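# Complete six low shelves with box, tape, sponge from desk

## Task

Make every one of the six low shelves hold exactly one cardboard box, one masking-tape roll and one yellow sponge, each resting directly on the shelf surface and not stacked on another item. Two shelves each lack a single item: take matching spares from the desk to supply both, and leave every other spare on the desk. The robot must not tip over or end up leaning, and items only count if they stay put without the robot holding them at the end.

## Robot and tools

Robot: TidyBot++, a mobile base (0.54 m long, 0.50 m wide, 0.38 m tall) on four driven casters carrying one seven-joint arm with a two-finger gripper. The shoulder sits 0.12 m ahead of the base centre, 0.68 m up. Cameras: base_camera and wrist_camera (the latter looks along the hand). The arm begins folded, hand pointing down, wrist up to 0.08 m beyond the base front, elbow up to 1.15 m high.

Frames: the base frame has its origin on the floor below the base centre, x ahead, y to the left, z up. hand_pose is reported in it and marks the point between the finger pads; its z axis runs out along the fingers and the fingers move along its y axis. The odometry frame is the base frame as it was at the scene's start. base_odometry heading is positive to the left, range -3.142 to 3.142; it counts wheel turns, so slip looks like motion and drift of a few cm and several degrees builds up. base_tilt is in degrees, forward and right positive; tilt and effort readings carry small fixed biases plus noise.

execute_actions: argument actions is a list with zero or one action; cameras is a list of base_camera, wrist_camera or all (omitted or null gives all, [] gives none). An action may hold base, joints, both, and optionally speeds; its motions start together. base takes exactly one relative offset from where the base currently is: translate_m (metres, forward positive, -2 to 2), strafe_m (metres, left positive, -2 to 2) or rotate_rad (radians, counter-clockwise from above positive, -6.3 to 6.3). joints is a set of absolute targets keyed by name, not offsets: joint_1_rad (any angle, vertical axis, positive is clockwise from above, opposite to rotate_rad), joint_2_rad shoulder -2.249 to 2.249, joint_3_rad any angle, joint_4_rad elbow -2.579 to 2.579, joint_5_rad any angle, joint_6_rad wrist -2.099 to 2.099, joint_7_rad any angle, gripper_pos 0 (open) to 1 (closed). Any-angle joints go the short way; for big turns send steps under half a turn. Done tolerances: ±0.039 for joints 1-4, ±0.056 for 5-7, ±0.03 gripper. speeds caps top speed for that action: translate_m and strafe_m 0.05 to 0.5 m/s, rotate_rad 0.1 to 1.57 rad/s (maxima are defaults). A base move needing over 8.667 s is refused; an action ends after 15 s. Unknown keys or values out of range reject the call with no motion. Omitted joints or base may still be driving to an earlier target. An empty list just reports state and images.

wait: seconds from 0 to 10; no new command, returns state and images. zoom_image: camera plus region [x0, y0, x1, y1] in pixels from the image's top-left, at most 504 by 504, on that camera's most recent full image. finished_scene: scene number; ends the scene permanently, so check the shelves first.

Arm geometry: upper arm 0.42 m, forearm 0.31 m, hand 0.31 m to the hand point. With joint_1_rad 0, joint_3_rad 3.14, joint_5_rad 0 the arm lies in the base's x-z plane; tilt from vertical (forward positive) is joint_2 for the upper arm, joint_2 - joint_4 for the forearm, joint_2 - joint_4 - joint_6 for the hand. Forward reach from the shoulder is the sum of length*sin(tilt), height the sum of length*cos(tilt). From 3.14, raising joint_3 or joint_5 swings a forward-bent part to the right; with the hand down, joint_7 positive turns it counter-clockwise from above, and at 1.57 the fingers open left-right. A downward hand reaches about 0.94 m high at most, lower further out. Finger gap is roughly 85*(1 - gripper_pos) mm; closed tips extend about 20 mm beyond the hand point. Joints move up to 1.39 rad/s (1.22 for 5-7).

Results: base_status and joint_status give how each motion ended. done: reached (for the base, wheels turned enough even if slipping). off_target: stopped short, may still push. contact_stop or time_out: target dropped, holding in place. A base blocked by something keeps pushing, may read done while short. For the gripper at 1, done means nothing held; off_target means it closed on something. "joint command not followed" with a cause line means the self-collision check blocked the arm targets (gripper still acts); not_followed targets may be retried on later actions. on_its_own lists uncommanded changes. motor_effort gives percent of maximum, positive toward higher values, with the peak in brackets. ARM HIT means the arm struck the base or itself; nothing keeps the arm off the base. If a reported stop occurs, later calls in that same reply are skipped.

Accuracy: friction leaves joints slightly off while reporting done, and the hand is often 1-2 cm from prediction. Improve by sending last command + (wanted - read) for each joint, but never command a loaded joint to its read angle, since held objects make the arm sag. Trust images over hand_pose. Keep fingers clear of the floor.

Avoid: dropping, slamming or shoving items; driving while the arm is snagged above about 0.8 m (tipping); pushing or pulling sideways on a raised hand; torque faults (limits 104.5 N m joints 1-4, 51.3 N m joints 5-7) that freeze the arm for 10 s; overheating from long loaded holds (MOTOR HOT warns at 60 °C, OVER-TEMPERATURE FAULT at 75 °C, then resend targets). If the arm tilts the robot, retract it or back away. Objects may occasionally get nudged by outside pushes; recheck before finishing.

Each tool is called as name([rows], argument=value, ...), one row to a line, values as JSON.

## Session

execute_actions(actions=[])

Scene clock: 0.00 s.
base_odometry: x=+0.000 y=+0.000 heading=+0.000 (m, m, rad; odometry frame)
base_tilt: forward=-0.2 right=+0.0 (deg)
base_status: not commanded
joint_positions: joint_1_rad=+0.042 joint_2_rad=-0.388 joint_3_rad=+3.100 joint_4_rad=-2.498 joint_5_rad=-0.033 joint_6_rad=-0.827 joint_7_rad=+1.574 gripper_pos=+0.000
joint_status: not commanded
motor_effort: joint_1_rad=+0 joint_2_rad=-1 joint_3_rad=+0 joint_4_rad=+18 joint_5_rad=-1 joint_6_rad=+1 joint_7_rad=+0 (%)
hand_pose: x=+0.2922 y=+0.0071 z=+0.6047 quat_wxyz=(-0.005, +0.995, -0.009, +0.102) (m; base frame)
pictures: base_camera, wrist_camera
Images, in order (width x height): base_camera 644x364, wrist_camera 644x476.

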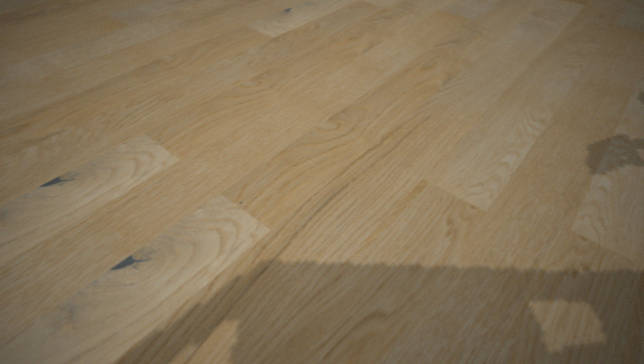

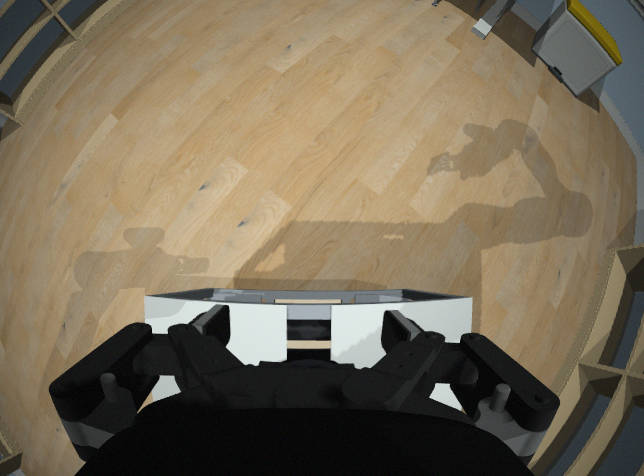

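Fisheye. Raise to look.

execute_actions([
  {"joints":{"joint_2_rad":0,"joint_4_rad":-0.6,"joint_6_rad":-1.5}},
], cameras=["wrist_camera"])

execute_actions([
  {"joints":{"joint_1_rad":2.1}},
], cameras=["wrist_camera"])

execute_actions([
  {"joints":{"joint_1_rad":-2.1}},
], cameras=["wrist_camera"])

Scene clock: 5.23 s.
base_odometry: x=+0.000 y=+0.000 heading=+0.000 (m, m, rad; odometry frame)
base_tilt: forward=-0.2 right=+0.0 (deg)
base_status: not commanded
joint_positions: joint_1_rad=+0.042 joint_2_rad=-0.017 joint_3_rad=+3.100 joint_4_rad=-0.609 joint_5_rad=-0.033 joint_6_rad=-1.448 joint_7_rad=+1.574 gripper_pos=+0.000
joint_status: all done
motor_effort: joint_1_rad=+0(1) joint_2_rad=-13(13) joint_3_rad=+0(0) joint_4_rad=+16(23) joint_5_rad=-1(1) joint_6_rad=+8(8) joint_7_rad=+0(0) (%)
hand_pose: x=+0.5645 y=+0.0118 z=+1.2224 quat_wxyz=(-0.014, +0.852, +0.008, +0.523) (m; base frame)
pictures: wrist_camera
Images, in order (width x height): wrist_camera 644x476.

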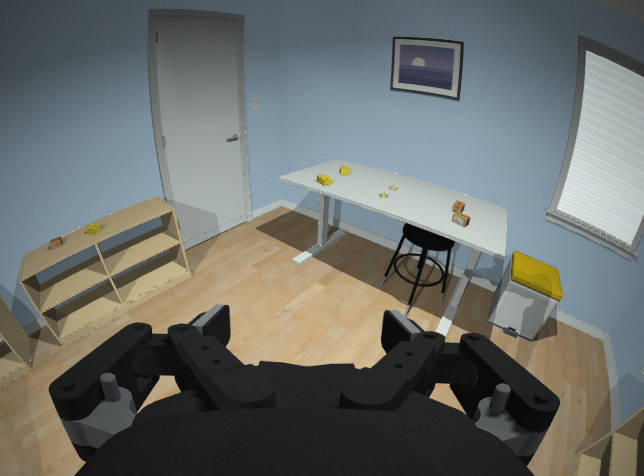

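Scene clock: 8.40 s.
base_odometry: x=+0.000 y=+0.000 heading=+0.000 (m, m, rad; odometry frame)
base_tilt: forward=-0.2 right=+0.0 (deg)
base_status: not commanded
joint_positions: joint_1_rad=+2.087 joint_2_rad=-0.006 joint_3_rad=+3.100 joint_4_rad=-0.609 joint_5_rad=-0.033 joint_6_rad=-1.448 joint_7_rad=+1.574 gripper_pos=+0.000
joint_status: all done
motor_effort: joint_1_rad=+0(1) joint_2_rad=-13(15) joint_3_rad=+0(1) joint_4_rad=+17(17) joint_5_rad=-1(1) joint_6_rad=+8(8) joint_7_rad=+0(0) (%)
hand_pose: x=-0.0767 y=-0.4066 z=+1.2177 quat_wxyz=(+0.435, +0.453, -0.725, +0.282) (m; base frame)
pictures: wrist_camera
Images, in order (width x height): wrist_camera 644x476.

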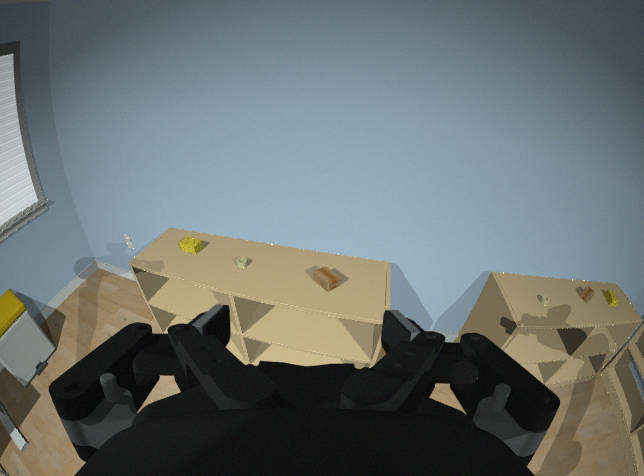

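Scene clock: 11.57 s.
base_odometry: x=+0.000 y=+0.000 heading=+0.000 (m, m, rad; odometry frame)
base_tilt: forward=-0.2 right=+0.0 (deg)
base_status: not commanded
joint_positions: joint_1_rad=+4.170 joint_2_rad=-0.006 joint_3_rad=+3.100 joint_4_rad=-0.609 joint_5_rad=-0.033 joint_6_rad=-1.448 joint_7_rad=+1.574 gripper_pos=+0.000
joint_status: all done
motor_effort: joint_1_rad=+1(0) joint_2_rad=-13(15) joint_3_rad=+0(1) joint_4_rad=+17(17) joint_5_rad=-1(1) joint_6_rad=+8(8) joint_7_rad=+0(0) (%)
hand_pose: x=-0.1395 y=+0.3700 z=+1.2176 quat_wxyz=(+0.463, -0.398, -0.757, -0.233) (m; base frame)
pictures: wrist_camera
Images, in order (width x height): wrist_camera 644x476.

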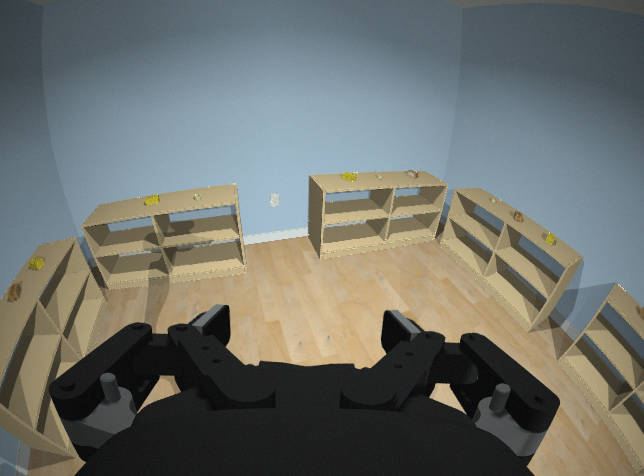

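execute_actions([
  {"base":{"rotate_rad":-0.6},"joints":{"joint_1_rad":0,"joint_3_rad":3.14,"joint_5_rad":0,"joint_6_rad":-2.0}},
], cameras=["wrist_camera"])

execute_actions([
  {"base":{"translate_m":0.8}},
])

Scene clock: 16.33 s.
base_odometry: x=+0.000 y=+0.000 heading=-0.599 (m, m, rad; odometry frame)
base_tilt: forward=-0.2 right=+0.0 (deg)
base_status: done
joint_positions: joint_1_rad=+6.270 joint_2_rad=-0.002 joint_3_rad=+3.122 joint_4_rad=-0.609 joint_5_rad=-0.021 joint_6_rad=-1.949 joint_7_rad=+1.574 gripper_pos=+0.000
joint_status: all done
motor_effort: joint_1_rad=+1(2) joint_2_rad=-12(16) joint_3_rad=+0(1) joint_4_rad=+15(18) joint_5_rad=-1(0) joint_6_rad=+5(8) joint_7_rad=+0(0) (%)
hand_pose: x=+0.4687 y=+0.0189 z=+1.1014 quat_wxyz=(+0.012, -0.957, -0.024, -0.289) (m; base frame)
pictures: wrist_camera
Images, in order (width x height): wrist_camera 644x476.

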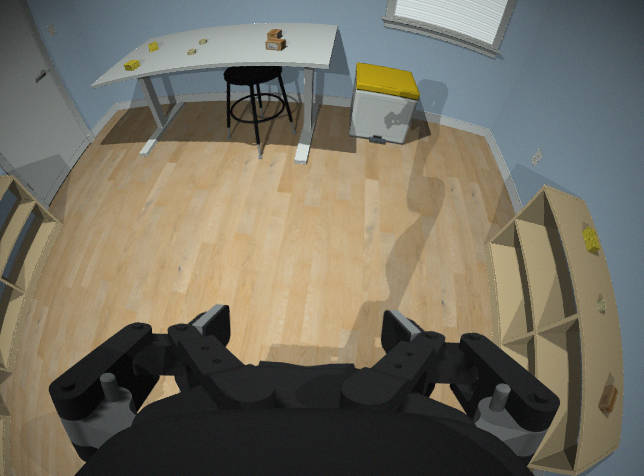

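Scene clock: 19.30 s.
base_odometry: x=+0.660 y=-0.452 heading=-0.600 (m, m, rad; odometry frame)
base_tilt: forward=-0.2 right=+0.0 (deg)
base_status: done
joint_positions: joint_1_rad=+6.270 joint_2_rad=+0.003 joint_3_rad=+3.122 joint_4_rad=-0.608 joint_5_rad=-0.021 joint_6_rad=-1.951 joint_7_rad=+1.574 gripper_pos=+0.000
joint_status: not commanded
motor_effort: joint_1_rad=+1(1) joint_2_rad=-12(15) joint_3_rad=+0(0) joint_4_rad=+15(16) joint_5_rad=-1(1) joint_6_rad=+5(5) joint_7_rad=+0(0) (%)
hand_pose: x=+0.4702 y=+0.0189 z=+1.0996 quat_wxyz=(+0.012, -0.958, -0.024, -0.285) (m; base frame)
pictures: base_camera, wrist_camera
Images, in order (width x height): base_camera 644x364, wrist_camera 644x476.

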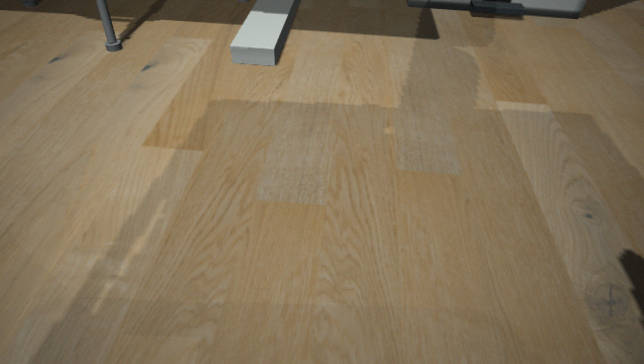

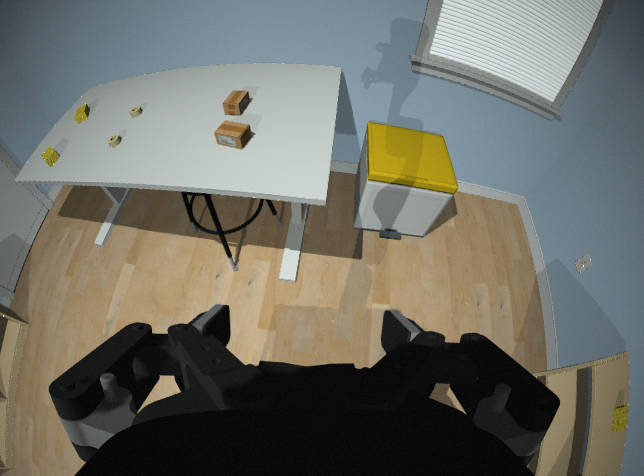

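execute_actions([
  {"base":{"strafe_m":0.3}},
], cameras=[])

execute_actions([
  {"base":{"translate_m":0.5},"joints":{"joint_2_rad":0.4,"joint_4_rad":-0.6,"joint_6_rad":-2.09}},
])

Scene clock: 22.97 s.
base_odometry: x=+0.830 y=-0.204 heading=-0.600 (m, m, rad; odometry frame)
base_tilt: forward=-0.2 right=+0.0 (deg)
base_status: done
joint_positions: joint_1_rad=+6.271 joint_2_rad=+0.003 joint_3_rad=+3.126 joint_4_rad=-0.608 joint_5_rad=-0.018 joint_6_rad=-1.951 joint_7_rad=+1.574 gripper_pos=+0.000
joint_status: not commanded
motor_effort: joint_1_rad=+1(2) joint_2_rad=-12(13) joint_3_rad=+0(1) joint_4_rad=+15(15) joint_5_rad=+0(0) joint_6_rad=+5(5) joint_7_rad=+0(0) (%)
hand_pose: x=+0.4703 y=+0.0162 z=+1.0996 quat_wxyz=(+0.010, -0.958, -0.021, -0.285) (m; base frame)
pictures: none
No camera images: the call's "cameras" was empty. Leave "cameras" out to get every camera's image.

Scene clock: 25.47 s.
base_odometry: x=+1.243 y=-0.487 heading=-0.600 (m, m, rad; odometry frame)
base_tilt: forward=-0.2 right=+0.0 (deg)
base_status: done
joint_positions: joint_1_rad=+6.271 joint_2_rad=+0.410 joint_3_rad=+3.126 joint_4_rad=-0.601 joint_5_rad=-0.018 joint_6_rad=-2.038 joint_7_rad=+1.574 gripper_pos=+0.000
joint_status: all done
motor_effort: joint_1_rad=+0(0) joint_2_rad=-27(35) joint_3_rad=+0(1) joint_4_rad=+18(19) joint_5_rad=-1(1) joint_6_rad=+0(6) joint_7_rad=+0(0) (%)
hand_pose: x=+0.5813 y=+0.0170 z=+0.9245 quat_wxyz=(+0.011, -0.999, -0.019, -0.045) (m; base frame)
pictures: base_camera, wrist_camera
Images, in order (width x height): base_camera 644x364, wrist_camera 644x476.

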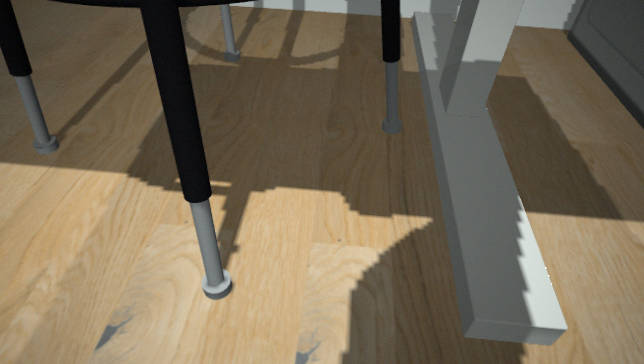

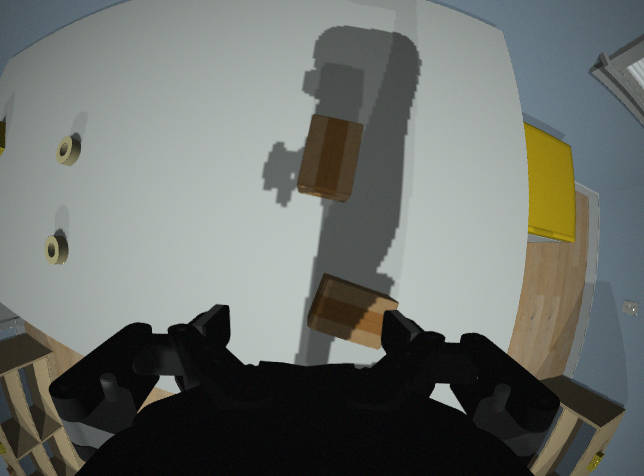

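execute_actions([
  {"base":{"strafe_m":-0.055},"joints":{"joint_2_rad":0.36,"joint_4_rad":-0.95,"joint_6_rad":-1.8,"joint_7_rad":2.82}},
], cameras=["wrist_camera"])

Scene clock: 28.83 s.
base_odometry: x=+1.212 y=-0.532 heading=-0.600 (m, m, rad; odometry frame)
base_tilt: forward=-0.2 right=+0.0 (deg)
base_status: done
joint_positions: joint_1_rad=+6.283 joint_2_rad=+0.376 joint_3_rad=+3.129 joint_4_rad=-0.941 joint_5_rad=-0.017 joint_6_rad=-1.850 joint_7_rad=+2.796 gripper_pos=+0.000
joint_status: all done
motor_effort: joint_1_rad=+0(3) joint_2_rad=-27(29) joint_3_rad=-1(2) joint_4_rad=+18(19) joint_5_rad=-1(2) joint_6_rad=-1(0) joint_7_rad=+0(1) (%)
hand_pose: x=+0.5697 y=+0.0111 z=+0.8412 quat_wxyz=(+0.016, -0.813, -0.582, +0.004) (m; base frame)
pictures: wrist_camera
Images, in order (width x height): wrist_camera 644x476.

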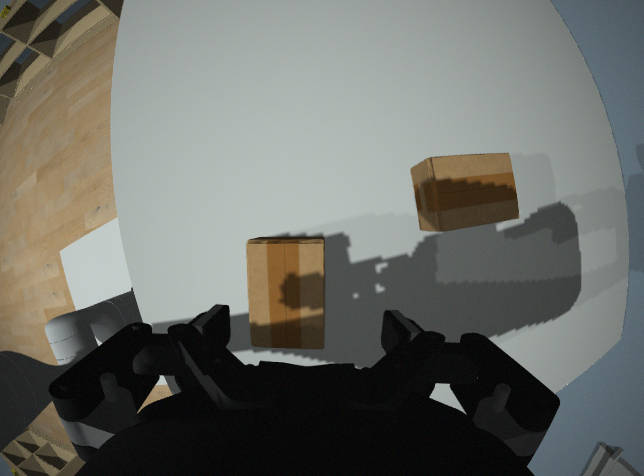

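execute_actions([
  {"base":{"translate_m":-0.02}},
], cameras=[])

execute_actions([
  {"joints":{"joint_2_rad":0.33,"joint_4_rad":-1.225,"joint_6_rad":-1.56}},
], cameras=["wrist_camera"])

Scene clock: 31.03 s.
base_odometry: x=+1.195 y=-0.521 heading=-0.599 (m, m, rad; odometry frame)
base_tilt: forward=-0.2 right=+0.0 (deg)
base_status: done
joint_positions: joint_1_rad=+6.283 joint_2_rad=+0.363 joint_3_rad=+3.129 joint_4_rad=-0.941 joint_5_rad=-0.017 joint_6_rad=-1.848 joint_7_rad=+2.796 gripper_pos=+0.000
joint_status: not commanded
motor_effort: joint_1_rad=+0(3) joint_2_rad=-27(31) joint_3_rad=+0(2) joint_4_rad=+19(19) joint_5_rad=-1(1) joint_6_rad=-1(2) joint_7_rad=+0(0) (%)
hand_pose: x=+0.5679 y=+0.0111 z=+0.8470 quat_wxyz=(+0.012, -0.813, -0.582, -0.002) (m; base frame)
pictures: none
No camera images: the call's "cameras" was empty. Leave "cameras" out to get every camera's image.

Scene clock: 32.60 s.
base_odometry: x=+1.195 y=-0.521 heading=-0.599 (m, m, rad; odometry frame)
base_tilt: forward=-0.2 right=+0.0 (deg)
base_status: not commanded
joint_positions: joint_1_rad=+6.283 joint_2_rad=+0.344 joint_3_rad=+3.129 joint_4_rad=-1.217 joint_5_rad=-0.017 joint_6_rad=-1.610 joint_7_rad=+2.796 gripper_pos=+0.000
joint_status: all done
motor_effort: joint_1_rad=+1(1) joint_2_rad=-27(29) joint_3_rad=+0(0) joint_4_rad=+19(20) joint_5_rad=-1(1) joint_6_rad=-1(1) joint_7_rad=+0(0) (%)
hand_pose: x=+0.5660 y=+0.0117 z=+0.7699 quat_wxyz=(+0.017, -0.814, -0.580, +0.006) (m; base frame)
pictures: wrist_camera
Images, in order (width x height): wrist_camera 644x476.

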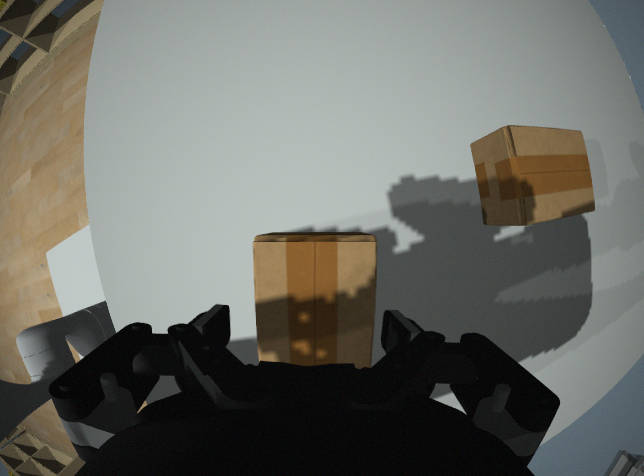

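execute_actions([
  {"joints":{"joint_4_rad":-1.32,"joint_6_rad":-1.44}},
], cameras=["wrist_camera"])

execute_actions([
  {"joints":{"gripper_pos":1}},
], cameras=[])

execute_actions([
  {"joints":{"joint_2_rad":0,"joint_7_rad":1.57}},
], cameras=["wrist_camera"])

execute_actions([
  {"base":{"translate_m":-1.8}},
], cameras=[])

execute_actions([
  {"base":{"rotate_rad":3.08}},
])

Scene clock: 36.00 s.
base_odometry: x=+1.195 y=-0.521 heading=-0.599 (m, m, rad; odometry frame)
base_tilt: forward=-0.1 right=+0.0 (deg)
base_status: not commanded
joint_positions: joint_1_rad=+6.283 joint_2_rad=+0.340 joint_3_rad=+3.129 joint_4_rad=-1.313 joint_5_rad=-0.017 joint_6_rad=-1.489 joint_7_rad=+2.796 gripper_pos=+0.000
joint_status: all done
motor_effort: joint_1_rad=+1(1) joint_2_rad=-26(28) joint_3_rad=-1(1) joint_4_rad=+20(20) joint_5_rad=-1(1) joint_6_rad=-1(1) joint_7_rad=+0(0) (%)
hand_pose: x=+0.5724 y=+0.0119 z=+0.7415 quat_wxyz=(+0.009, -0.815, -0.579, -0.006) (m; base frame)
pictures: wrist_camera
Images, in order (width x height): wrist_camera 644x476.

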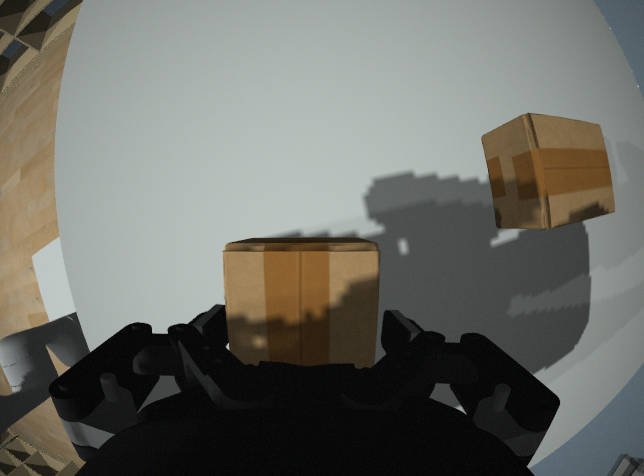

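Scene clock: 37.10 s.
base_odometry: x=+1.195 y=-0.521 heading=-0.599 (m, m, rad; odometry frame)
base_tilt: forward=-0.2 right=+0.0 (deg)
base_status: not commanded
joint_positions: joint_1_rad=+6.283 joint_2_rad=+0.334 joint_3_rad=+3.129 joint_4_rad=-1.316 joint_5_rad=-0.017 joint_6_rad=-1.487 joint_7_rad=+2.796 gripper_pos=+0.342
joint_status: gripper_pos off_target (ended at +0.342, target +1.000)
motor_effort: joint_1_rad=+0(0) joint_2_rad=-27(28) joint_3_rad=+0(1) joint_4_rad=+20(20) joint_5_rad=-1(2) joint_6_rad=-1(2) joint_7_rad=+0(0) (%)
hand_pose: x=+0.5716 y=+0.0117 z=+0.7434 quat_wxyz=(+0.007, -0.815, -0.579, -0.008) (m; base frame)
pictures: none
No camera images: the call's "cameras" was empty. Leave "cameras" out to get every camera's image.

Scene clock: 38.77 s.
base_odometry: x=+1.195 y=-0.521 heading=-0.599 (m, m, rad; odometry frame)
base_tilt: forward=-0.2 right=+0.0 (deg)
base_status: not commanded
joint_positions: joint_1_rad=+6.283 joint_2_rad=+0.003 joint_3_rad=+3.129 joint_4_rad=-1.316 joint_5_rad=-0.017 joint_6_rad=-1.487 joint_7_rad=+1.593 gripper_pos=+0.342
joint_status: all done
motor_effort: joint_1_rad=+1(0) joint_2_rad=-17(29) joint_3_rad=+0(1) joint_4_rad=+20(21) joint_5_rad=-1(1) joint_6_rad=+3(3) joint_7_rad=+0(1) (%)
hand_pose: x=+0.5270 y=+0.0117 z=+0.8872 quat_wxyz=(+0.007, -0.986, -0.018, -0.167) (m; base frame)
pictures: wrist_camera
Images, in order (width x height): wrist_camera 644x476.

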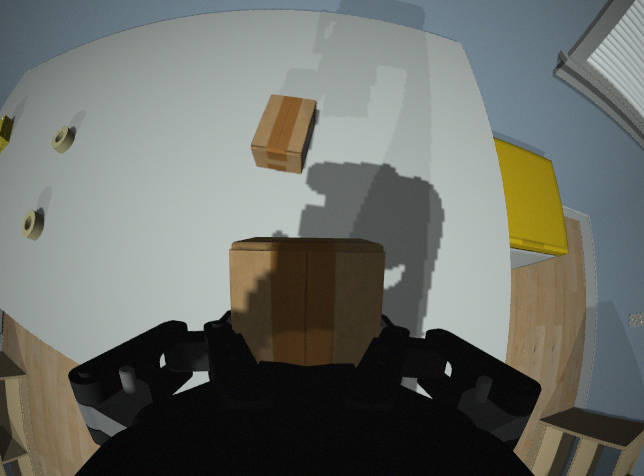

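Scene clock: 43.73 s.
base_odometry: x=-0.291 y=+0.494 heading=-0.599 (m, m, rad; odometry frame)
base_tilt: forward=-0.2 right=+0.0 (deg)
base_status: done
joint_positions: joint_1_rad=+6.283 joint_2_rad=+0.002 joint_3_rad=+3.129 joint_4_rad=-1.317 joint_5_rad=-0.017 joint_6_rad=-1.485 joint_7_rad=+1.593 gripper_pos=+0.342
joint_status: not commanded
motor_effort: joint_1_rad=+0(1) joint_2_rad=-17(21) joint_3_rad=+0(1) joint_4_rad=+22(22) joint_5_rad=-1(1) joint_6_rad=+3(3) joint_7_rad=+0(0) (%)
hand_pose: x=+0.5271 y=+0.0117 z=+0.8874 quat_wxyz=(+0.007, -0.986, -0.018, -0.168) (m; base frame)
pictures: none
No camera images: the call's "cameras" was empty. Leave "cameras" out to get every camera's image.

Scene clock: 46.97 s.
base_odometry: x=-0.291 y=+0.494 heading=+2.480 (m, m, rad; odometry frame)
base_tilt: forward=-0.2 right=+0.0 (deg)
base_status: done
joint_positions: joint_1_rad=+6.283 joint_2_rad=+0.004 joint_3_rad=+3.132 joint_4_rad=-1.317 joint_5_rad=-0.015 joint_6_rad=-1.485 joint_7_rad=+1.593 gripper_pos=+0.342
joint_status: not commanded
motor_effort: joint_1_rad=+0(2) joint_2_rad=-17(20) joint_3_rad=+0(2) joint_4_rad=+22(22) joint_5_rad=+0(2) joint_6_rad=+3(3) joint_7_rad=+0(0) (%)
hand_pose: x=+0.5277 y=+0.0099 z=+0.8866 quat_wxyz=(+0.007, -0.986, -0.016, -0.167) (m; base frame)
pictures: base_camera, wrist_camera
Images, in order (width x height): base_camera 644x364, wrist_camera 644x476.

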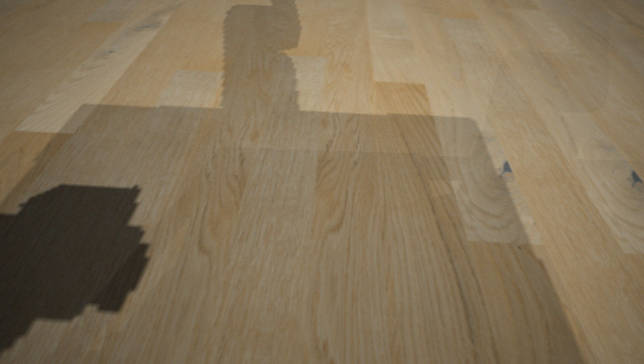

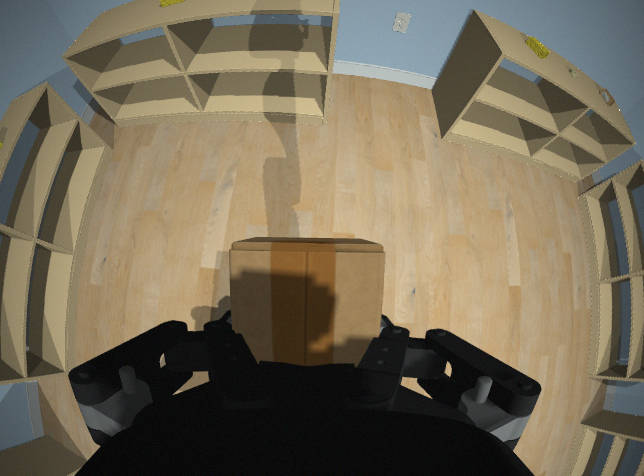

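Front at x≈1.65.

execute_actions([
  {"base":{"translate_m":1.1},"joints":{"joint_1_rad":-0.15}},
])

Scene clock: 53.87 s.
base_odometry: x=-1.151 y=+1.162 heading=+2.481 (m, m, rad; odometry frame)
base_tilt: forward=-0.2 right=+0.0 (deg)
base_status: translate_m time_out (by the wheels' count: +1.089 of +1.100)
joint_positions: joint_1_rad=+6.141 joint_2_rad=+0.006 joint_3_rad=+3.133 joint_4_rad=-1.318 joint_5_rad=-0.014 joint_6_rad=-1.478 joint_7_rad=+1.593 gripper_pos=+0.342
joint_status: all done
motor_effort: joint_1_rad=+1(4) joint_2_rad=-18(32) joint_3_rad=+0(3) joint_4_rad=+21(25) joint_5_rad=+0(1) joint_6_rad=+3(7) joint_7_rad=+0(0) (%)
hand_pose: x=+0.5244 y=+0.0674 z=+0.8856 quat_wxyz=(+0.018, -0.982, -0.086, -0.168) (m; base frame)
pictures: base_camera, wrist_camera
Images, in order (width x height): base_camera 644x364, wrist_camera 644x476.

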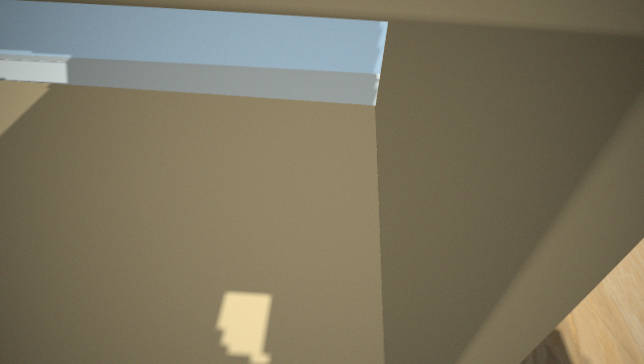

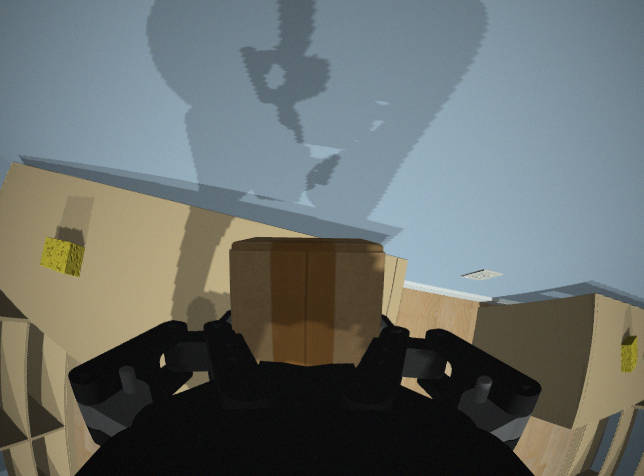

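execute_actions([
  {"base":{"translate_m":-0.16}},
], cameras=["wrist_camera"])

execute_actions([
  {"joints":{"joint_1_rad":0,"joint_2_rad":0.35,"joint_4_rad":-1.46,"joint_6_rad":-1.29}},
])

Scene clock: 56.37 s.
base_odometry: x=-1.025 y=+1.064 heading=+2.481 (m, m, rad; odometry frame)
base_tilt: forward=-0.2 right=+0.0 (deg)
base_status: done
joint_positions: joint_1_rad=+6.141 joint_2_rad=+0.001 joint_3_rad=+3.133 joint_4_rad=-1.318 joint_5_rad=-0.013 joint_6_rad=-1.478 joint_7_rad=+1.593 gripper_pos=+0.342
joint_status: not commanded
motor_effort: joint_1_rad=+1(1) joint_2_rad=-16(21) joint_3_rad=+0(1) joint_4_rad=+21(22) joint_5_rad=-1(1) joint_6_rad=+3(4) joint_7_rad=+0(0) (%)
hand_pose: x=+0.5233 y=+0.0672 z=+0.8878 quat_wxyz=(+0.018, -0.981, -0.086, -0.170) (m; base frame)
pictures: wrist_camera
Images, in order (width x height): wrist_camera 644x476.

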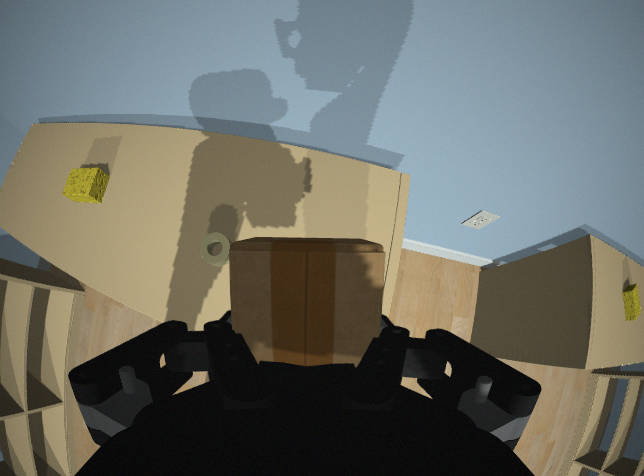

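Scene clock: 58.00 s.
base_odometry: x=-1.025 y=+1.064 heading=+2.481 (m, m, rad; odometry frame)
base_tilt: forward=-0.2 right=+0.0 (deg)
base_status: not commanded
joint_positions: joint_1_rad=+6.270 joint_2_rad=+0.357 joint_3_rad=+3.133 joint_4_rad=-1.457 joint_5_rad=-0.013 joint_6_rad=-1.340 joint_7_rad=+1.593 gripper_pos=+0.342
joint_status: all done
motor_effort: joint_1_rad=+0(1) joint_2_rad=-27(31) joint_3_rad=+0(1) joint_4_rad=+19(23) joint_5_rad=-1(1) joint_6_rad=-1(3) joint_7_rad=+0(0) (%)
hand_pose: x=+0.5669 y=+0.0150 z=+0.6891 quat_wxyz=(+0.008, -1.000, -0.020, +0.006) (m; base frame)
pictures: base_camera, wrist_camera
Images, in order (width x height): base_camera 644x364, wrist_camera 644x476.

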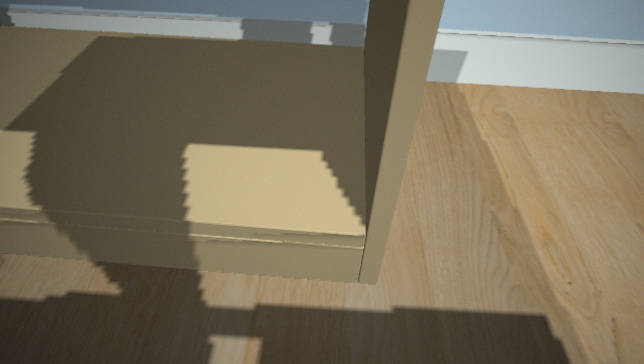

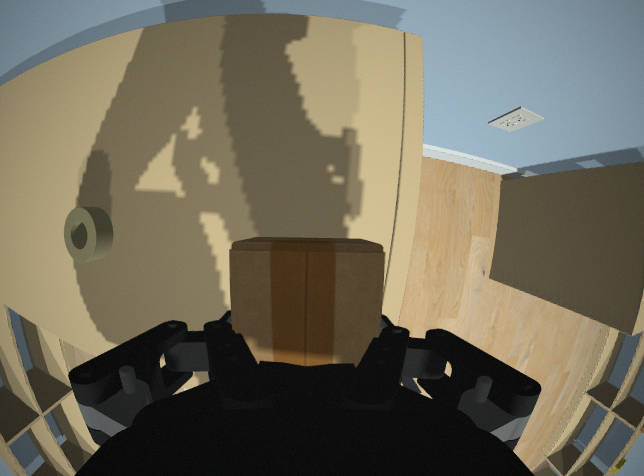

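execute_actions([
  {"base":{"translate_m":0.05},"joints":{"joint_1_rad":-0.12}},
], cameras=[])

execute_actions([
  {"joints":{"joint_2_rad":0.41,"joint_6_rad":-1.22}},
], cameras=["wrist_camera"])

Scene clock: 60.20 s.
base_odometry: x=-1.064 y=+1.094 heading=+2.482 (m, m, rad; odometry frame)
base_tilt: forward=-0.2 right=+0.0 (deg)
base_status: done
joint_positions: joint_1_rad=+6.167 joint_2_rad=+0.358 joint_3_rad=+3.133 joint_4_rad=-1.457 joint_5_rad=-0.013 joint_6_rad=-1.336 joint_7_rad=+1.593 gripper_pos=+0.342
joint_status: all done
motor_effort: joint_1_rad=+0(2) joint_2_rad=-27(30) joint_3_rad=-1(2) joint_4_rad=+19(20) joint_5_rad=-1(1) joint_6_rad=+0(1) joint_7_rad=+0(0) (%)
hand_pose: x=+0.5640 y=+0.0610 z=+0.6888 quat_wxyz=(+0.008, -0.997, -0.072, +0.005) (m; base frame)
pictures: none
No camera images: the call's "cameras" was empty. Leave "cameras" out to get every camera's image.

Scene clock: 61.07 s.
base_odometry: x=-1.064 y=+1.094 heading=+2.482 (m, m, rad; odometry frame)
base_tilt: forward=-0.2 right=+0.0 (deg)
base_status: not commanded
joint_positions: joint_1_rad=+6.167 joint_2_rad=+0.409 joint_3_rad=+3.133 joint_4_rad=-1.457 joint_5_rad=-0.013 joint_6_rad=-1.266 joint_7_rad=+1.593 gripper_pos=+0.342
joint_status: all done
motor_effort: joint_1_rad=+0(0) joint_2_rad=-29(31) joint_3_rad=-1(1) joint_4_rad=+19(19) joint_5_rad=-1(0) joint_6_rad=-1(0) joint_7_rad=+0(0) (%)
hand_pose: x=+0.5854 y=+0.0635 z=+0.6649 quat_wxyz=(+0.008, -0.997, -0.071, -0.004) (m; base frame)
pictures: wrist_camera
Images, in order (width x height): wrist_camera 644x476.

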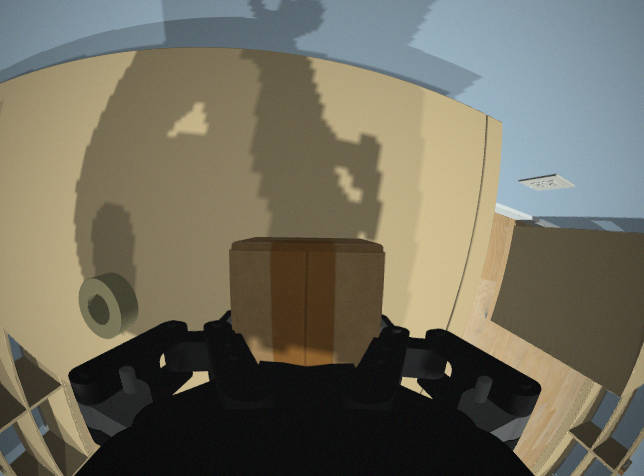

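execute_actions([
  {"joints":{"joint_2_rad":0.47,"joint_6_rad":-1.18}},
], cameras=["wrist_camera"])

Scene clock: 64.60 s.
base_odometry: x=-1.064 y=+1.094 heading=+2.482 (m, m, rad; odometry frame)
base_tilt: forward=-0.2 right=+0.0 (deg)
base_status: not commanded
joint_positions: joint_1_rad=+6.167 joint_2_rad=+0.470 joint_3_rad=+3.133 joint_4_rad=-1.457 joint_5_rad=-0.013 joint_6_rad=-1.228 joint_7_rad=+1.593 gripper_pos=+0.342
joint_status: all done
motor_effort: joint_1_rad=+1(1) joint_2_rad=-30(32) joint_3_rad=-1(1) joint_4_rad=+18(19) joint_5_rad=-1(1) joint_6_rad=-1(1) joint_7_rad=+0(0) (%)
hand_pose: x=+0.5952 y=+0.0647 z=+0.6360 quat_wxyz=(+0.008, -0.997, -0.071, +0.008) (m; base frame)
pictures: wrist_camera
Images, in order (width x height): wrist_camera 644x476.

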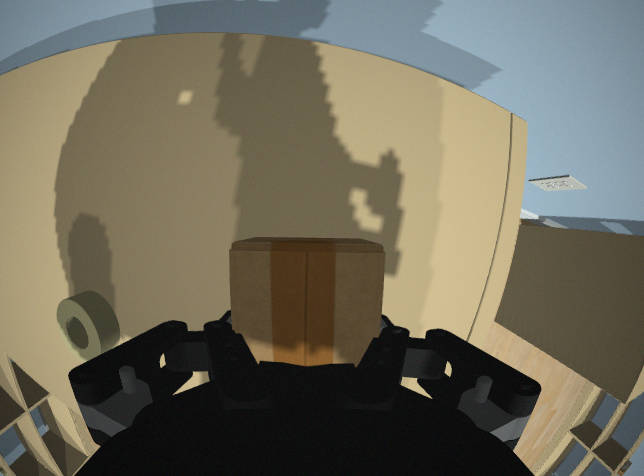

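execute_actions([
  {"joints":{"joint_2_rad":0.51,"joint_6_rad":-1.13}},
], cameras=[])

execute_actions([
  {"joints":{"gripper_pos":0}},
], cameras=["wrist_camera"])

execute_actions([
  {"joints":{"joint_2_rad":0.1,"joint_6_rad":-1.5}},
], cameras=[])

execute_actions([
  {"base":{"translate_m":-1.9},"joints":{"joint_1_rad":0,"joint_2_rad":0.36,"joint_4_rad":-0.95,"joint_6_rad":-1.86}},
], cameras=[])

execute_actions([
  {"base":{"rotate_rad":-2.75}},
], cameras=[])

execute_actions([
  {"base":{"translate_m":0.85}},
])

Scene clock: 69.03 s.
base_odometry: x=-1.064 y=+1.094 heading=+2.481 (m, m, rad; odometry frame)
base_tilt: forward=-0.2 right=+0.0 (deg)
base_status: not commanded
joint_positions: joint_1_rad=+6.167 joint_2_rad=+0.478 joint_3_rad=+3.133 joint_4_rad=-1.454 joint_5_rad=-0.013 joint_6_rad=-1.181 joint_7_rad=+1.593 gripper_pos=+0.342
joint_status: all done
motor_effort: joint_1_rad=+1(0) joint_2_rad=-26(30) joint_3_rad=+0(0) joint_4_rad=+16(19) joint_5_rad=+0(0) joint_6_rad=+1(0) joint_7_rad=+0(0) (%)
hand_pose: x=+0.6110 y=+0.0666 z=+0.6334 quat_wxyz=(+0.009, -0.997, -0.070, -0.014) (m; base frame)
pictures: none
No camera images: the call's "cameras" was empty. Leave "cameras" out to get every camera's image.

Scene clock: 70.13 s.
base_odometry: x=-1.064 y=+1.094 heading=+2.481 (m, m, rad; odometry frame)
base_tilt: forward=-0.2 right=+0.0 (deg)
base_status: not commanded
joint_positions: joint_1_rad=+6.167 joint_2_rad=+0.497 joint_3_rad=+3.133 joint_4_rad=-1.455 joint_5_rad=-0.013 joint_6_rad=-1.180 joint_7_rad=+1.593 gripper_pos=+0.000
joint_status: all done
motor_effort: joint_1_rad=+0(2) joint_2_rad=-29(31) joint_3_rad=-1(1) joint_4_rad=+17(18) joint_5_rad=-1(0) joint_6_rad=+0(1) joint_7_rad=+0(0) (%)
hand_pose: x=+0.6100 y=+0.0665 z=+0.6238 quat_wxyz=(+0.008, -0.997, -0.070, -0.005) (m; base frame)
pictures: wrist_camera
Images, in order (width x height): wrist_camera 644x476.

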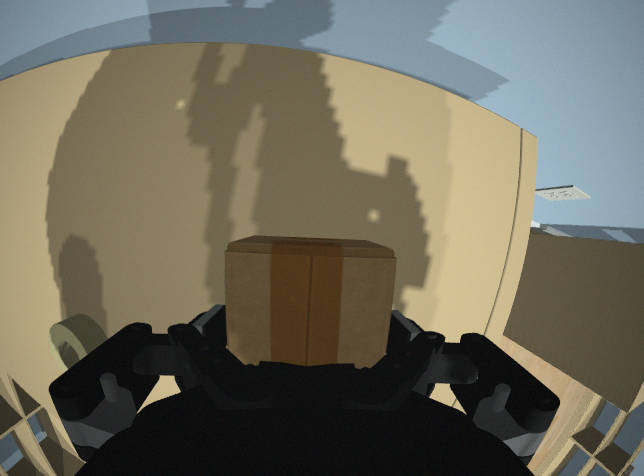

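Scene clock: 71.70 s.
base_odometry: x=-1.064 y=+1.094 heading=+2.481 (m, m, rad; odometry frame)
base_tilt: forward=-0.2 right=+0.0 (deg)
base_status: not commanded
joint_positions: joint_1_rad=+6.167 joint_2_rad=+0.098 joint_3_rad=+3.133 joint_4_rad=-1.455 joint_5_rad=-0.013 joint_6_rad=-1.452 joint_7_rad=+1.593 gripper_pos=+0.000
joint_status: all done
motor_effort: joint_1_rad=+0(0) joint_2_rad=-20(33) joint_3_rad=+0(1) joint_4_rad=+21(20) joint_5_rad=-1(1) joint_6_rad=+1(2) joint_7_rad=+0(0) (%)
hand_pose: x=+0.5129 y=+0.0548 z=+0.7977 quat_wxyz=(+0.011, -0.995, -0.073, -0.067) (m; base frame)
pictures: none
No camera images: the call's "cameras" was empty. Leave "cameras" out to get every camera's image.

Scene clock: 76.97 s.
base_odometry: x=+0.436 y=-0.072 heading=+2.481 (m, m, rad; odometry frame)
base_tilt: forward=-0.1 right=+0.0 (deg)
base_status: done
joint_positions: joint_1_rad=+6.267 joint_2_rad=+0.350 joint_3_rad=+3.133 joint_4_rad=-0.960 joint_5_rad=-0.013 joint_6_rad=-1.813 joint_7_rad=+1.593 gripper_pos=+0.000
joint_status: all done
motor_effort: joint_1_rad=+1(1) joint_2_rad=-27(28) joint_3_rad=+0(1) joint_4_rad=+19(20) joint_5_rad=-1(1) joint_6_rad=+0(1) joint_7_rad=+0(0) (%)
hand_pose: x=+0.5724 y=+0.0158 z=+0.8471 quat_wxyz=(+0.008, -1.000, -0.025, -0.009) (m; base frame)
pictures: none
No camera images: the call's "cameras" was empty. Leave "cameras" out to get every camera's image.

Scene clock: 80.03 s.
base_odometry: x=+0.436 y=-0.072 heading=-0.268 (m, m, rad; odometry frame)
base_tilt: forward=-0.2 right=+0.0 (deg)
base_status: done
joint_positions: joint_1_rad=+6.285 joint_2_rad=+0.367 joint_3_rad=+3.134 joint_4_rad=-0.960 joint_5_rad=-0.013 joint_6_rad=-1.813 joint_7_rad=+1.593 gripper_pos=+0.000
joint_status: not commanded
motor_effort: joint_1_rad=+1(4) joint_2_rad=-27(31) joint_3_rad=+0(2) joint_4_rad=+19(19) joint_5_rad=+0(2) joint_6_rad=-1(2) joint_7_rad=+0(0) (%)
hand_pose: x=+0.5754 y=+0.0075 z=+0.8394 quat_wxyz=(+0.008, -1.000, -0.016, -0.001) (m; base frame)
pictures: none
No camera images: the call's "cameras" was empty. Leave "cameras" out to get every camera's image.

Scene clock: 83.10 s.
base_odometry: x=+1.255 y=-0.298 heading=-0.269 (m, m, rad; odometry frame)
base_tilt: forward=-0.2 right=+0.0 (deg)
base_status: done
joint_positions: joint_1_rad=+6.285 joint_2_rad=+0.363 joint_3_rad=+3.134 joint_4_rad=-0.959 joint_5_rad=-0.013 joint_6_rad=-1.814 joint_7_rad=+1.593 gripper_pos=+0.000
joint_status: not commanded
motor_effort: joint_1_rad=+1(2) joint_2_rad=-27(30) joint_3_rad=+0(1) joint_4_rad=+19(19) joint_5_rad=+0(1) joint_6_rad=-1(0) joint_7_rad=+0(0) (%)
hand_pose: x=+0.5747 y=+0.0075 z=+0.8415 quat_wxyz=(+0.008, -1.000, -0.016, -0.003) (m; base frame)
pictures: base_camera, wrist_camera
Images, in order (width x height): base_camera 644x364, wrist_camera 644x476.

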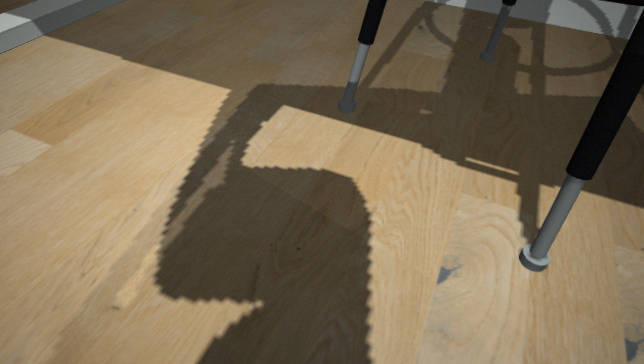

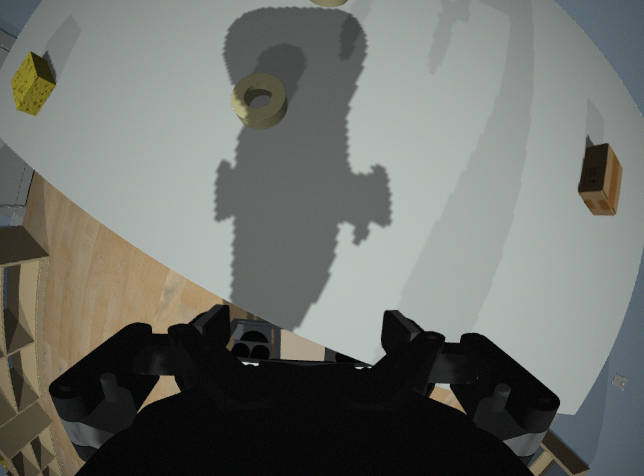

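execute_actions([
  {"base":{"strafe_m":0.045}},
], cameras=[])

execute_actions([
  {"base":{"translate_m":0.1},"joints":{"joint_2_rad":0.55,"joint_4_rad":-0.86,"joint_6_rad":-1.67}},
])

Scene clock: 85.37 s.
base_odometry: x=+1.268 y=-0.255 heading=-0.269 (m, m, rad; odometry frame)
base_tilt: forward=-0.2 right=+0.0 (deg)
base_status: done
joint_positions: joint_1_rad=+6.279 joint_2_rad=+0.363 joint_3_rad=+3.134 joint_4_rad=-0.959 joint_5_rad=-0.013 joint_6_rad=-1.814 joint_7_rad=+1.593 gripper_pos=+0.000
joint_status: not commanded
motor_effort: joint_1_rad=+1(3) joint_2_rad=-26(28) joint_3_rad=+0(2) joint_4_rad=+18(18) joint_5_rad=+0(1) joint_6_rad=-1(1) joint_7_rad=+0(0) (%)
hand_pose: x=+0.5747 y=+0.0098 z=+0.8415 quat_wxyz=(+0.008, -1.000, -0.018, -0.003) (m; base frame)
pictures: none
No camera images: the call's "cameras" was empty. Leave "cameras" out to get every camera's image.

Scene clock: 86.93 s.
base_odometry: x=+1.364 y=-0.281 heading=-0.269 (m, m, rad; odometry frame)
base_tilt: forward=-0.1 right=+0.0 (deg)
base_status: done
joint_positions: joint_1_rad=+6.279 joint_2_rad=+0.554 joint_3_rad=+3.134 joint_4_rad=-0.870 joint_5_rad=-0.013 joint_6_rad=-1.711 joint_7_rad=+1.593 gripper_pos=+0.000
joint_status: all done
motor_effort: joint_1_rad=+1(1) joint_2_rad=-33(39) joint_3_rad=-1(1) joint_4_rad=+19(21) joint_5_rad=-1(1) joint_6_rad=-1(2) joint_7_rad=+0(0) (%)
hand_pose: x=+0.6533 y=+0.0105 z=+0.7746 quat_wxyz=(+0.008, -1.000, -0.017, -0.004) (m; base frame)
pictures: base_camera, wrist_camera
Images, in order (width x height): base_camera 644x364, wrist_camera 644x476.

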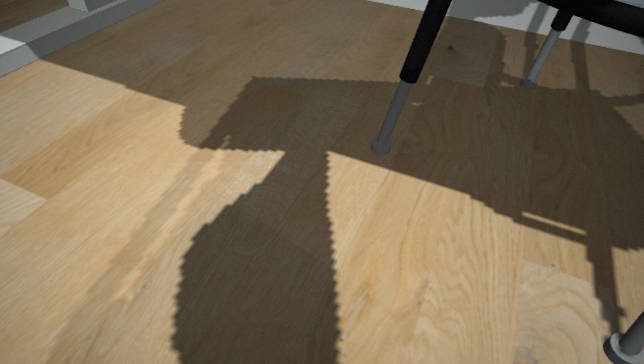

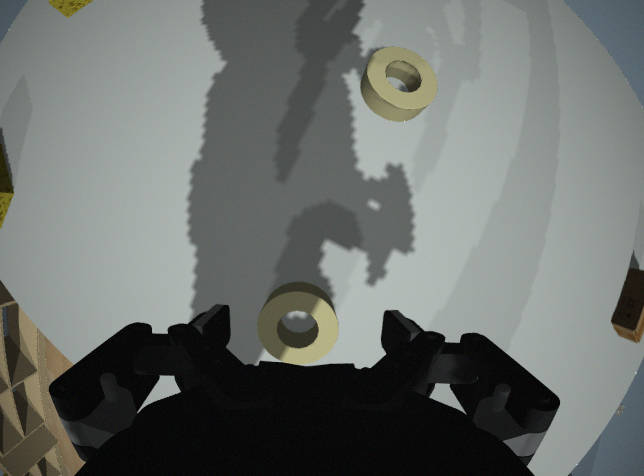

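execute_actions([
  {"joints":{"joint_4_rad":-1.03,"joint_6_rad":-1.53}},
], cameras=["wrist_camera"])

execute_actions([
  {"joints":{"gripper_pos":1}},
], cameras=[])

execute_actions([
  {"joints":{"joint_2_rad":0.2}},
], cameras=[])

execute_actions([
  {"base":{"translate_m":-0.7}},
], cameras=[])

execute_actions([
  {"base":{"rotate_rad":1.17}},
], cameras=[])

execute_actions([
  {"base":{"translate_m":0.6}},
])

Scene clock: 90.00 s.
base_odometry: x=+1.364 y=-0.281 heading=-0.269 (m, m, rad; odometry frame)
base_tilt: forward=-0.2 right=+0.0 (deg)
base_status: not commanded
joint_positions: joint_1_rad=+6.279 joint_2_rad=+0.545 joint_3_rad=+3.134 joint_4_rad=-1.012 joint_5_rad=-0.013 joint_6_rad=-1.580 joint_7_rad=+1.593 gripper_pos=+0.000
joint_status: all done
motor_effort: joint_1_rad=+0(1) joint_2_rad=-30(35) joint_3_rad=-1(1) joint_4_rad=+17(20) joint_5_rad=-1(1) joint_6_rad=+0(2) joint_7_rad=+0(0) (%)
hand_pose: x=+0.6528 y=+0.0105 z=+0.7345 quat_wxyz=(+0.008, -1.000, -0.016, -0.002) (m; base frame)
pictures: wrist_camera
Images, in order (width x height): wrist_camera 644x476.

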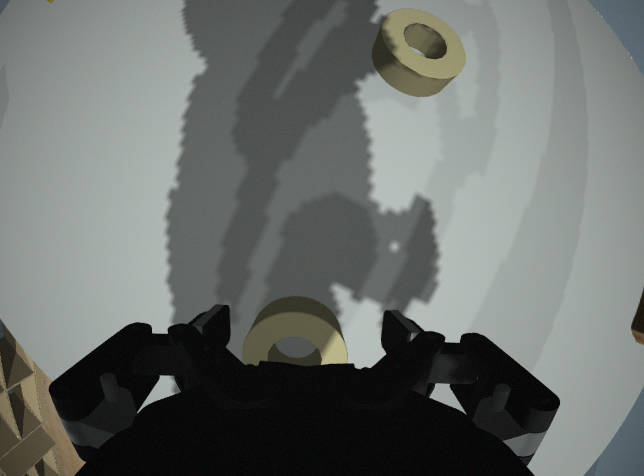

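Scene clock: 91.10 s.
base_odometry: x=+1.364 y=-0.281 heading=-0.269 (m, m, rad; odometry frame)
base_tilt: forward=-0.2 right=+0.0 (deg)
base_status: not commanded
joint_positions: joint_1_rad=+6.279 joint_2_rad=+0.525 joint_3_rad=+3.134 joint_4_rad=-1.012 joint_5_rad=-0.011 joint_6_rad=-1.579 joint_7_rad=+1.593 gripper_pos=+0.485
joint_status: gripper_pos off_target (ended at +0.485, target +1.000)
motor_effort: joint_1_rad=+0(1) joint_2_rad=-27(31) joint_3_rad=+0(2) joint_4_rad=+15(19) joint_5_rad=+0(3) joint_6_rad=+0(1) joint_7_rad=+0(0) (%)
hand_pose: x=+0.6519 y=+0.0099 z=+0.7453 quat_wxyz=(+0.007, -1.000, -0.016, -0.013) (m; base frame)
pictures: none
No camera images: the call's "cameras" was empty. Leave "cameras" out to get every camera's image.

Scene clock: 92.80 s.
base_odometry: x=+1.364 y=-0.281 heading=-0.269 (m, m, rad; odometry frame)
base_tilt: forward=-0.2 right=+0.0 (deg)
base_status: not commanded
joint_positions: joint_1_rad=+6.279 joint_2_rad=+0.196 joint_3_rad=+3.134 joint_4_rad=-1.029 joint_5_rad=-0.011 joint_6_rad=-1.577 joint_7_rad=+1.593 gripper_pos=+0.485
joint_status: all done
motor_effort: joint_1_rad=+0(0) joint_2_rad=-24(36) joint_3_rad=+0(1) joint_4_rad=+22(21) joint_5_rad=-1(0) joint_6_rad=+3(3) joint_7_rad=+0(0) (%)
hand_pose: x=+0.6002 y=+0.0097 z=+0.9073 quat_wxyz=(+0.005, -0.986, -0.017, -0.169) (m; base frame)
pictures: none
No camera images: the call's "cameras" was empty. Leave "cameras" out to get every camera's image.

Scene clock: 95.67 s.
base_odometry: x=+0.689 y=-0.095 heading=-0.269 (m, m, rad; odometry frame)
base_tilt: forward=-0.2 right=+0.0 (deg)
base_status: done
joint_positions: joint_1_rad=+6.280 joint_2_rad=+0.201 joint_3_rad=+3.135 joint_4_rad=-1.029 joint_5_rad=-0.009 joint_6_rad=-1.576 joint_7_rad=+1.593 gripper_pos=+0.485
joint_status: not commanded
motor_effort: joint_1_rad=+1(5) joint_2_rad=-23(26) joint_3_rad=+0(4) joint_4_rad=+21(21) joint_5_rad=-1(2) joint_6_rad=+3(4) joint_7_rad=+0(0) (%)
hand_pose: x=+0.6016 y=+0.0085 z=+0.9054 quat_wxyz=(+0.004, -0.986, -0.016, -0.167) (m; base frame)
pictures: none
No camera images: the call's "cameras" was empty. Leave "cameras" out to get every camera's image.

Scene clock: 97.67 s.
base_odometry: x=+0.689 y=-0.095 heading=+0.900 (m, m, rad; odometry frame)
base_tilt: forward=-0.2 right=+0.0 (deg)
base_status: done
joint_positions: joint_1_rad=+6.275 joint_2_rad=+0.201 joint_3_rad=+3.135 joint_4_rad=-1.029 joint_5_rad=-0.009 joint_6_rad=-1.576 joint_7_rad=+1.593 gripper_pos=+0.485
joint_status: not commanded
motor_effort: joint_1_rad=+0(3) joint_2_rad=-23(26) joint_3_rad=+0(3) joint_4_rad=+21(21) joint_5_rad=-1(2) joint_6_rad=+2(3) joint_7_rad=+1(0) (%)
hand_pose: x=+0.6017 y=+0.0110 z=+0.9051 quat_wxyz=(+0.005, -0.986, -0.019, -0.167) (m; base frame)
pictures: none
No camera images: the call's "cameras" was empty. Leave "cameras" out to get every camera's image.

Scene clock: 100.23 s.
base_odometry: x=+1.061 y=+0.376 heading=+0.901 (m, m, rad; odometry frame)
base_tilt: forward=-0.2 right=+0.0 (deg)
base_status: done
joint_positions: joint_1_rad=+6.275 joint_2_rad=+0.201 joint_3_rad=+3.135 joint_4_rad=-1.029 joint_5_rad=-0.009 joint_6_rad=-1.575 joint_7_rad=+1.593 gripper_pos=+0.485
joint_status: not commanded
motor_effort: joint_1_rad=+0(1) joint_2_rad=-24(26) joint_3_rad=+0(1) joint_4_rad=+22(21) joint_5_rad=+0(1) joint_6_rad=+3(3) joint_7_rad=+0(0) (%)
hand_pose: x=+0.6021 y=+0.0111 z=+0.9052 quat_wxyz=(+0.005, -0.986, -0.019, -0.167) (m; base frame)
pictures: base_camera, wrist_camera
Images, in order (width x height): base_camera 644x364, wrist_camera 644x476.

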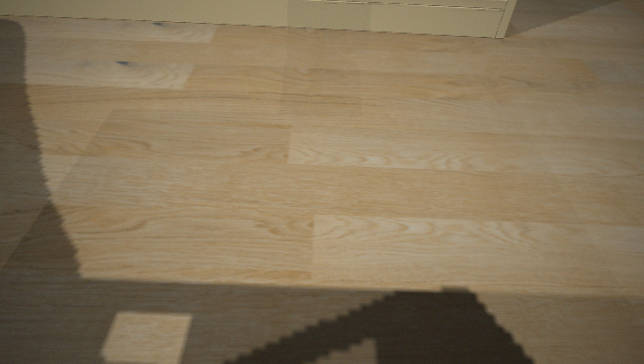

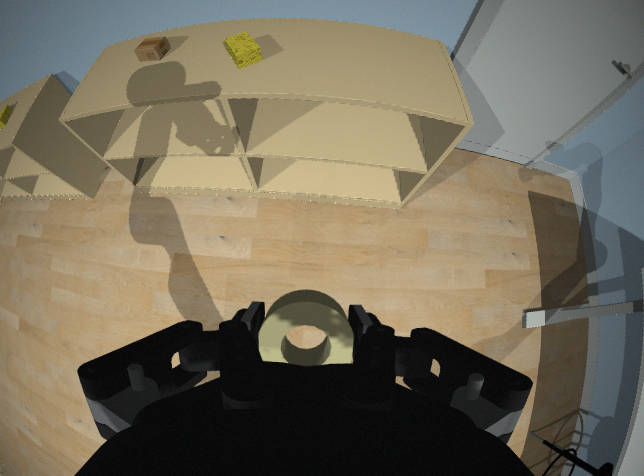

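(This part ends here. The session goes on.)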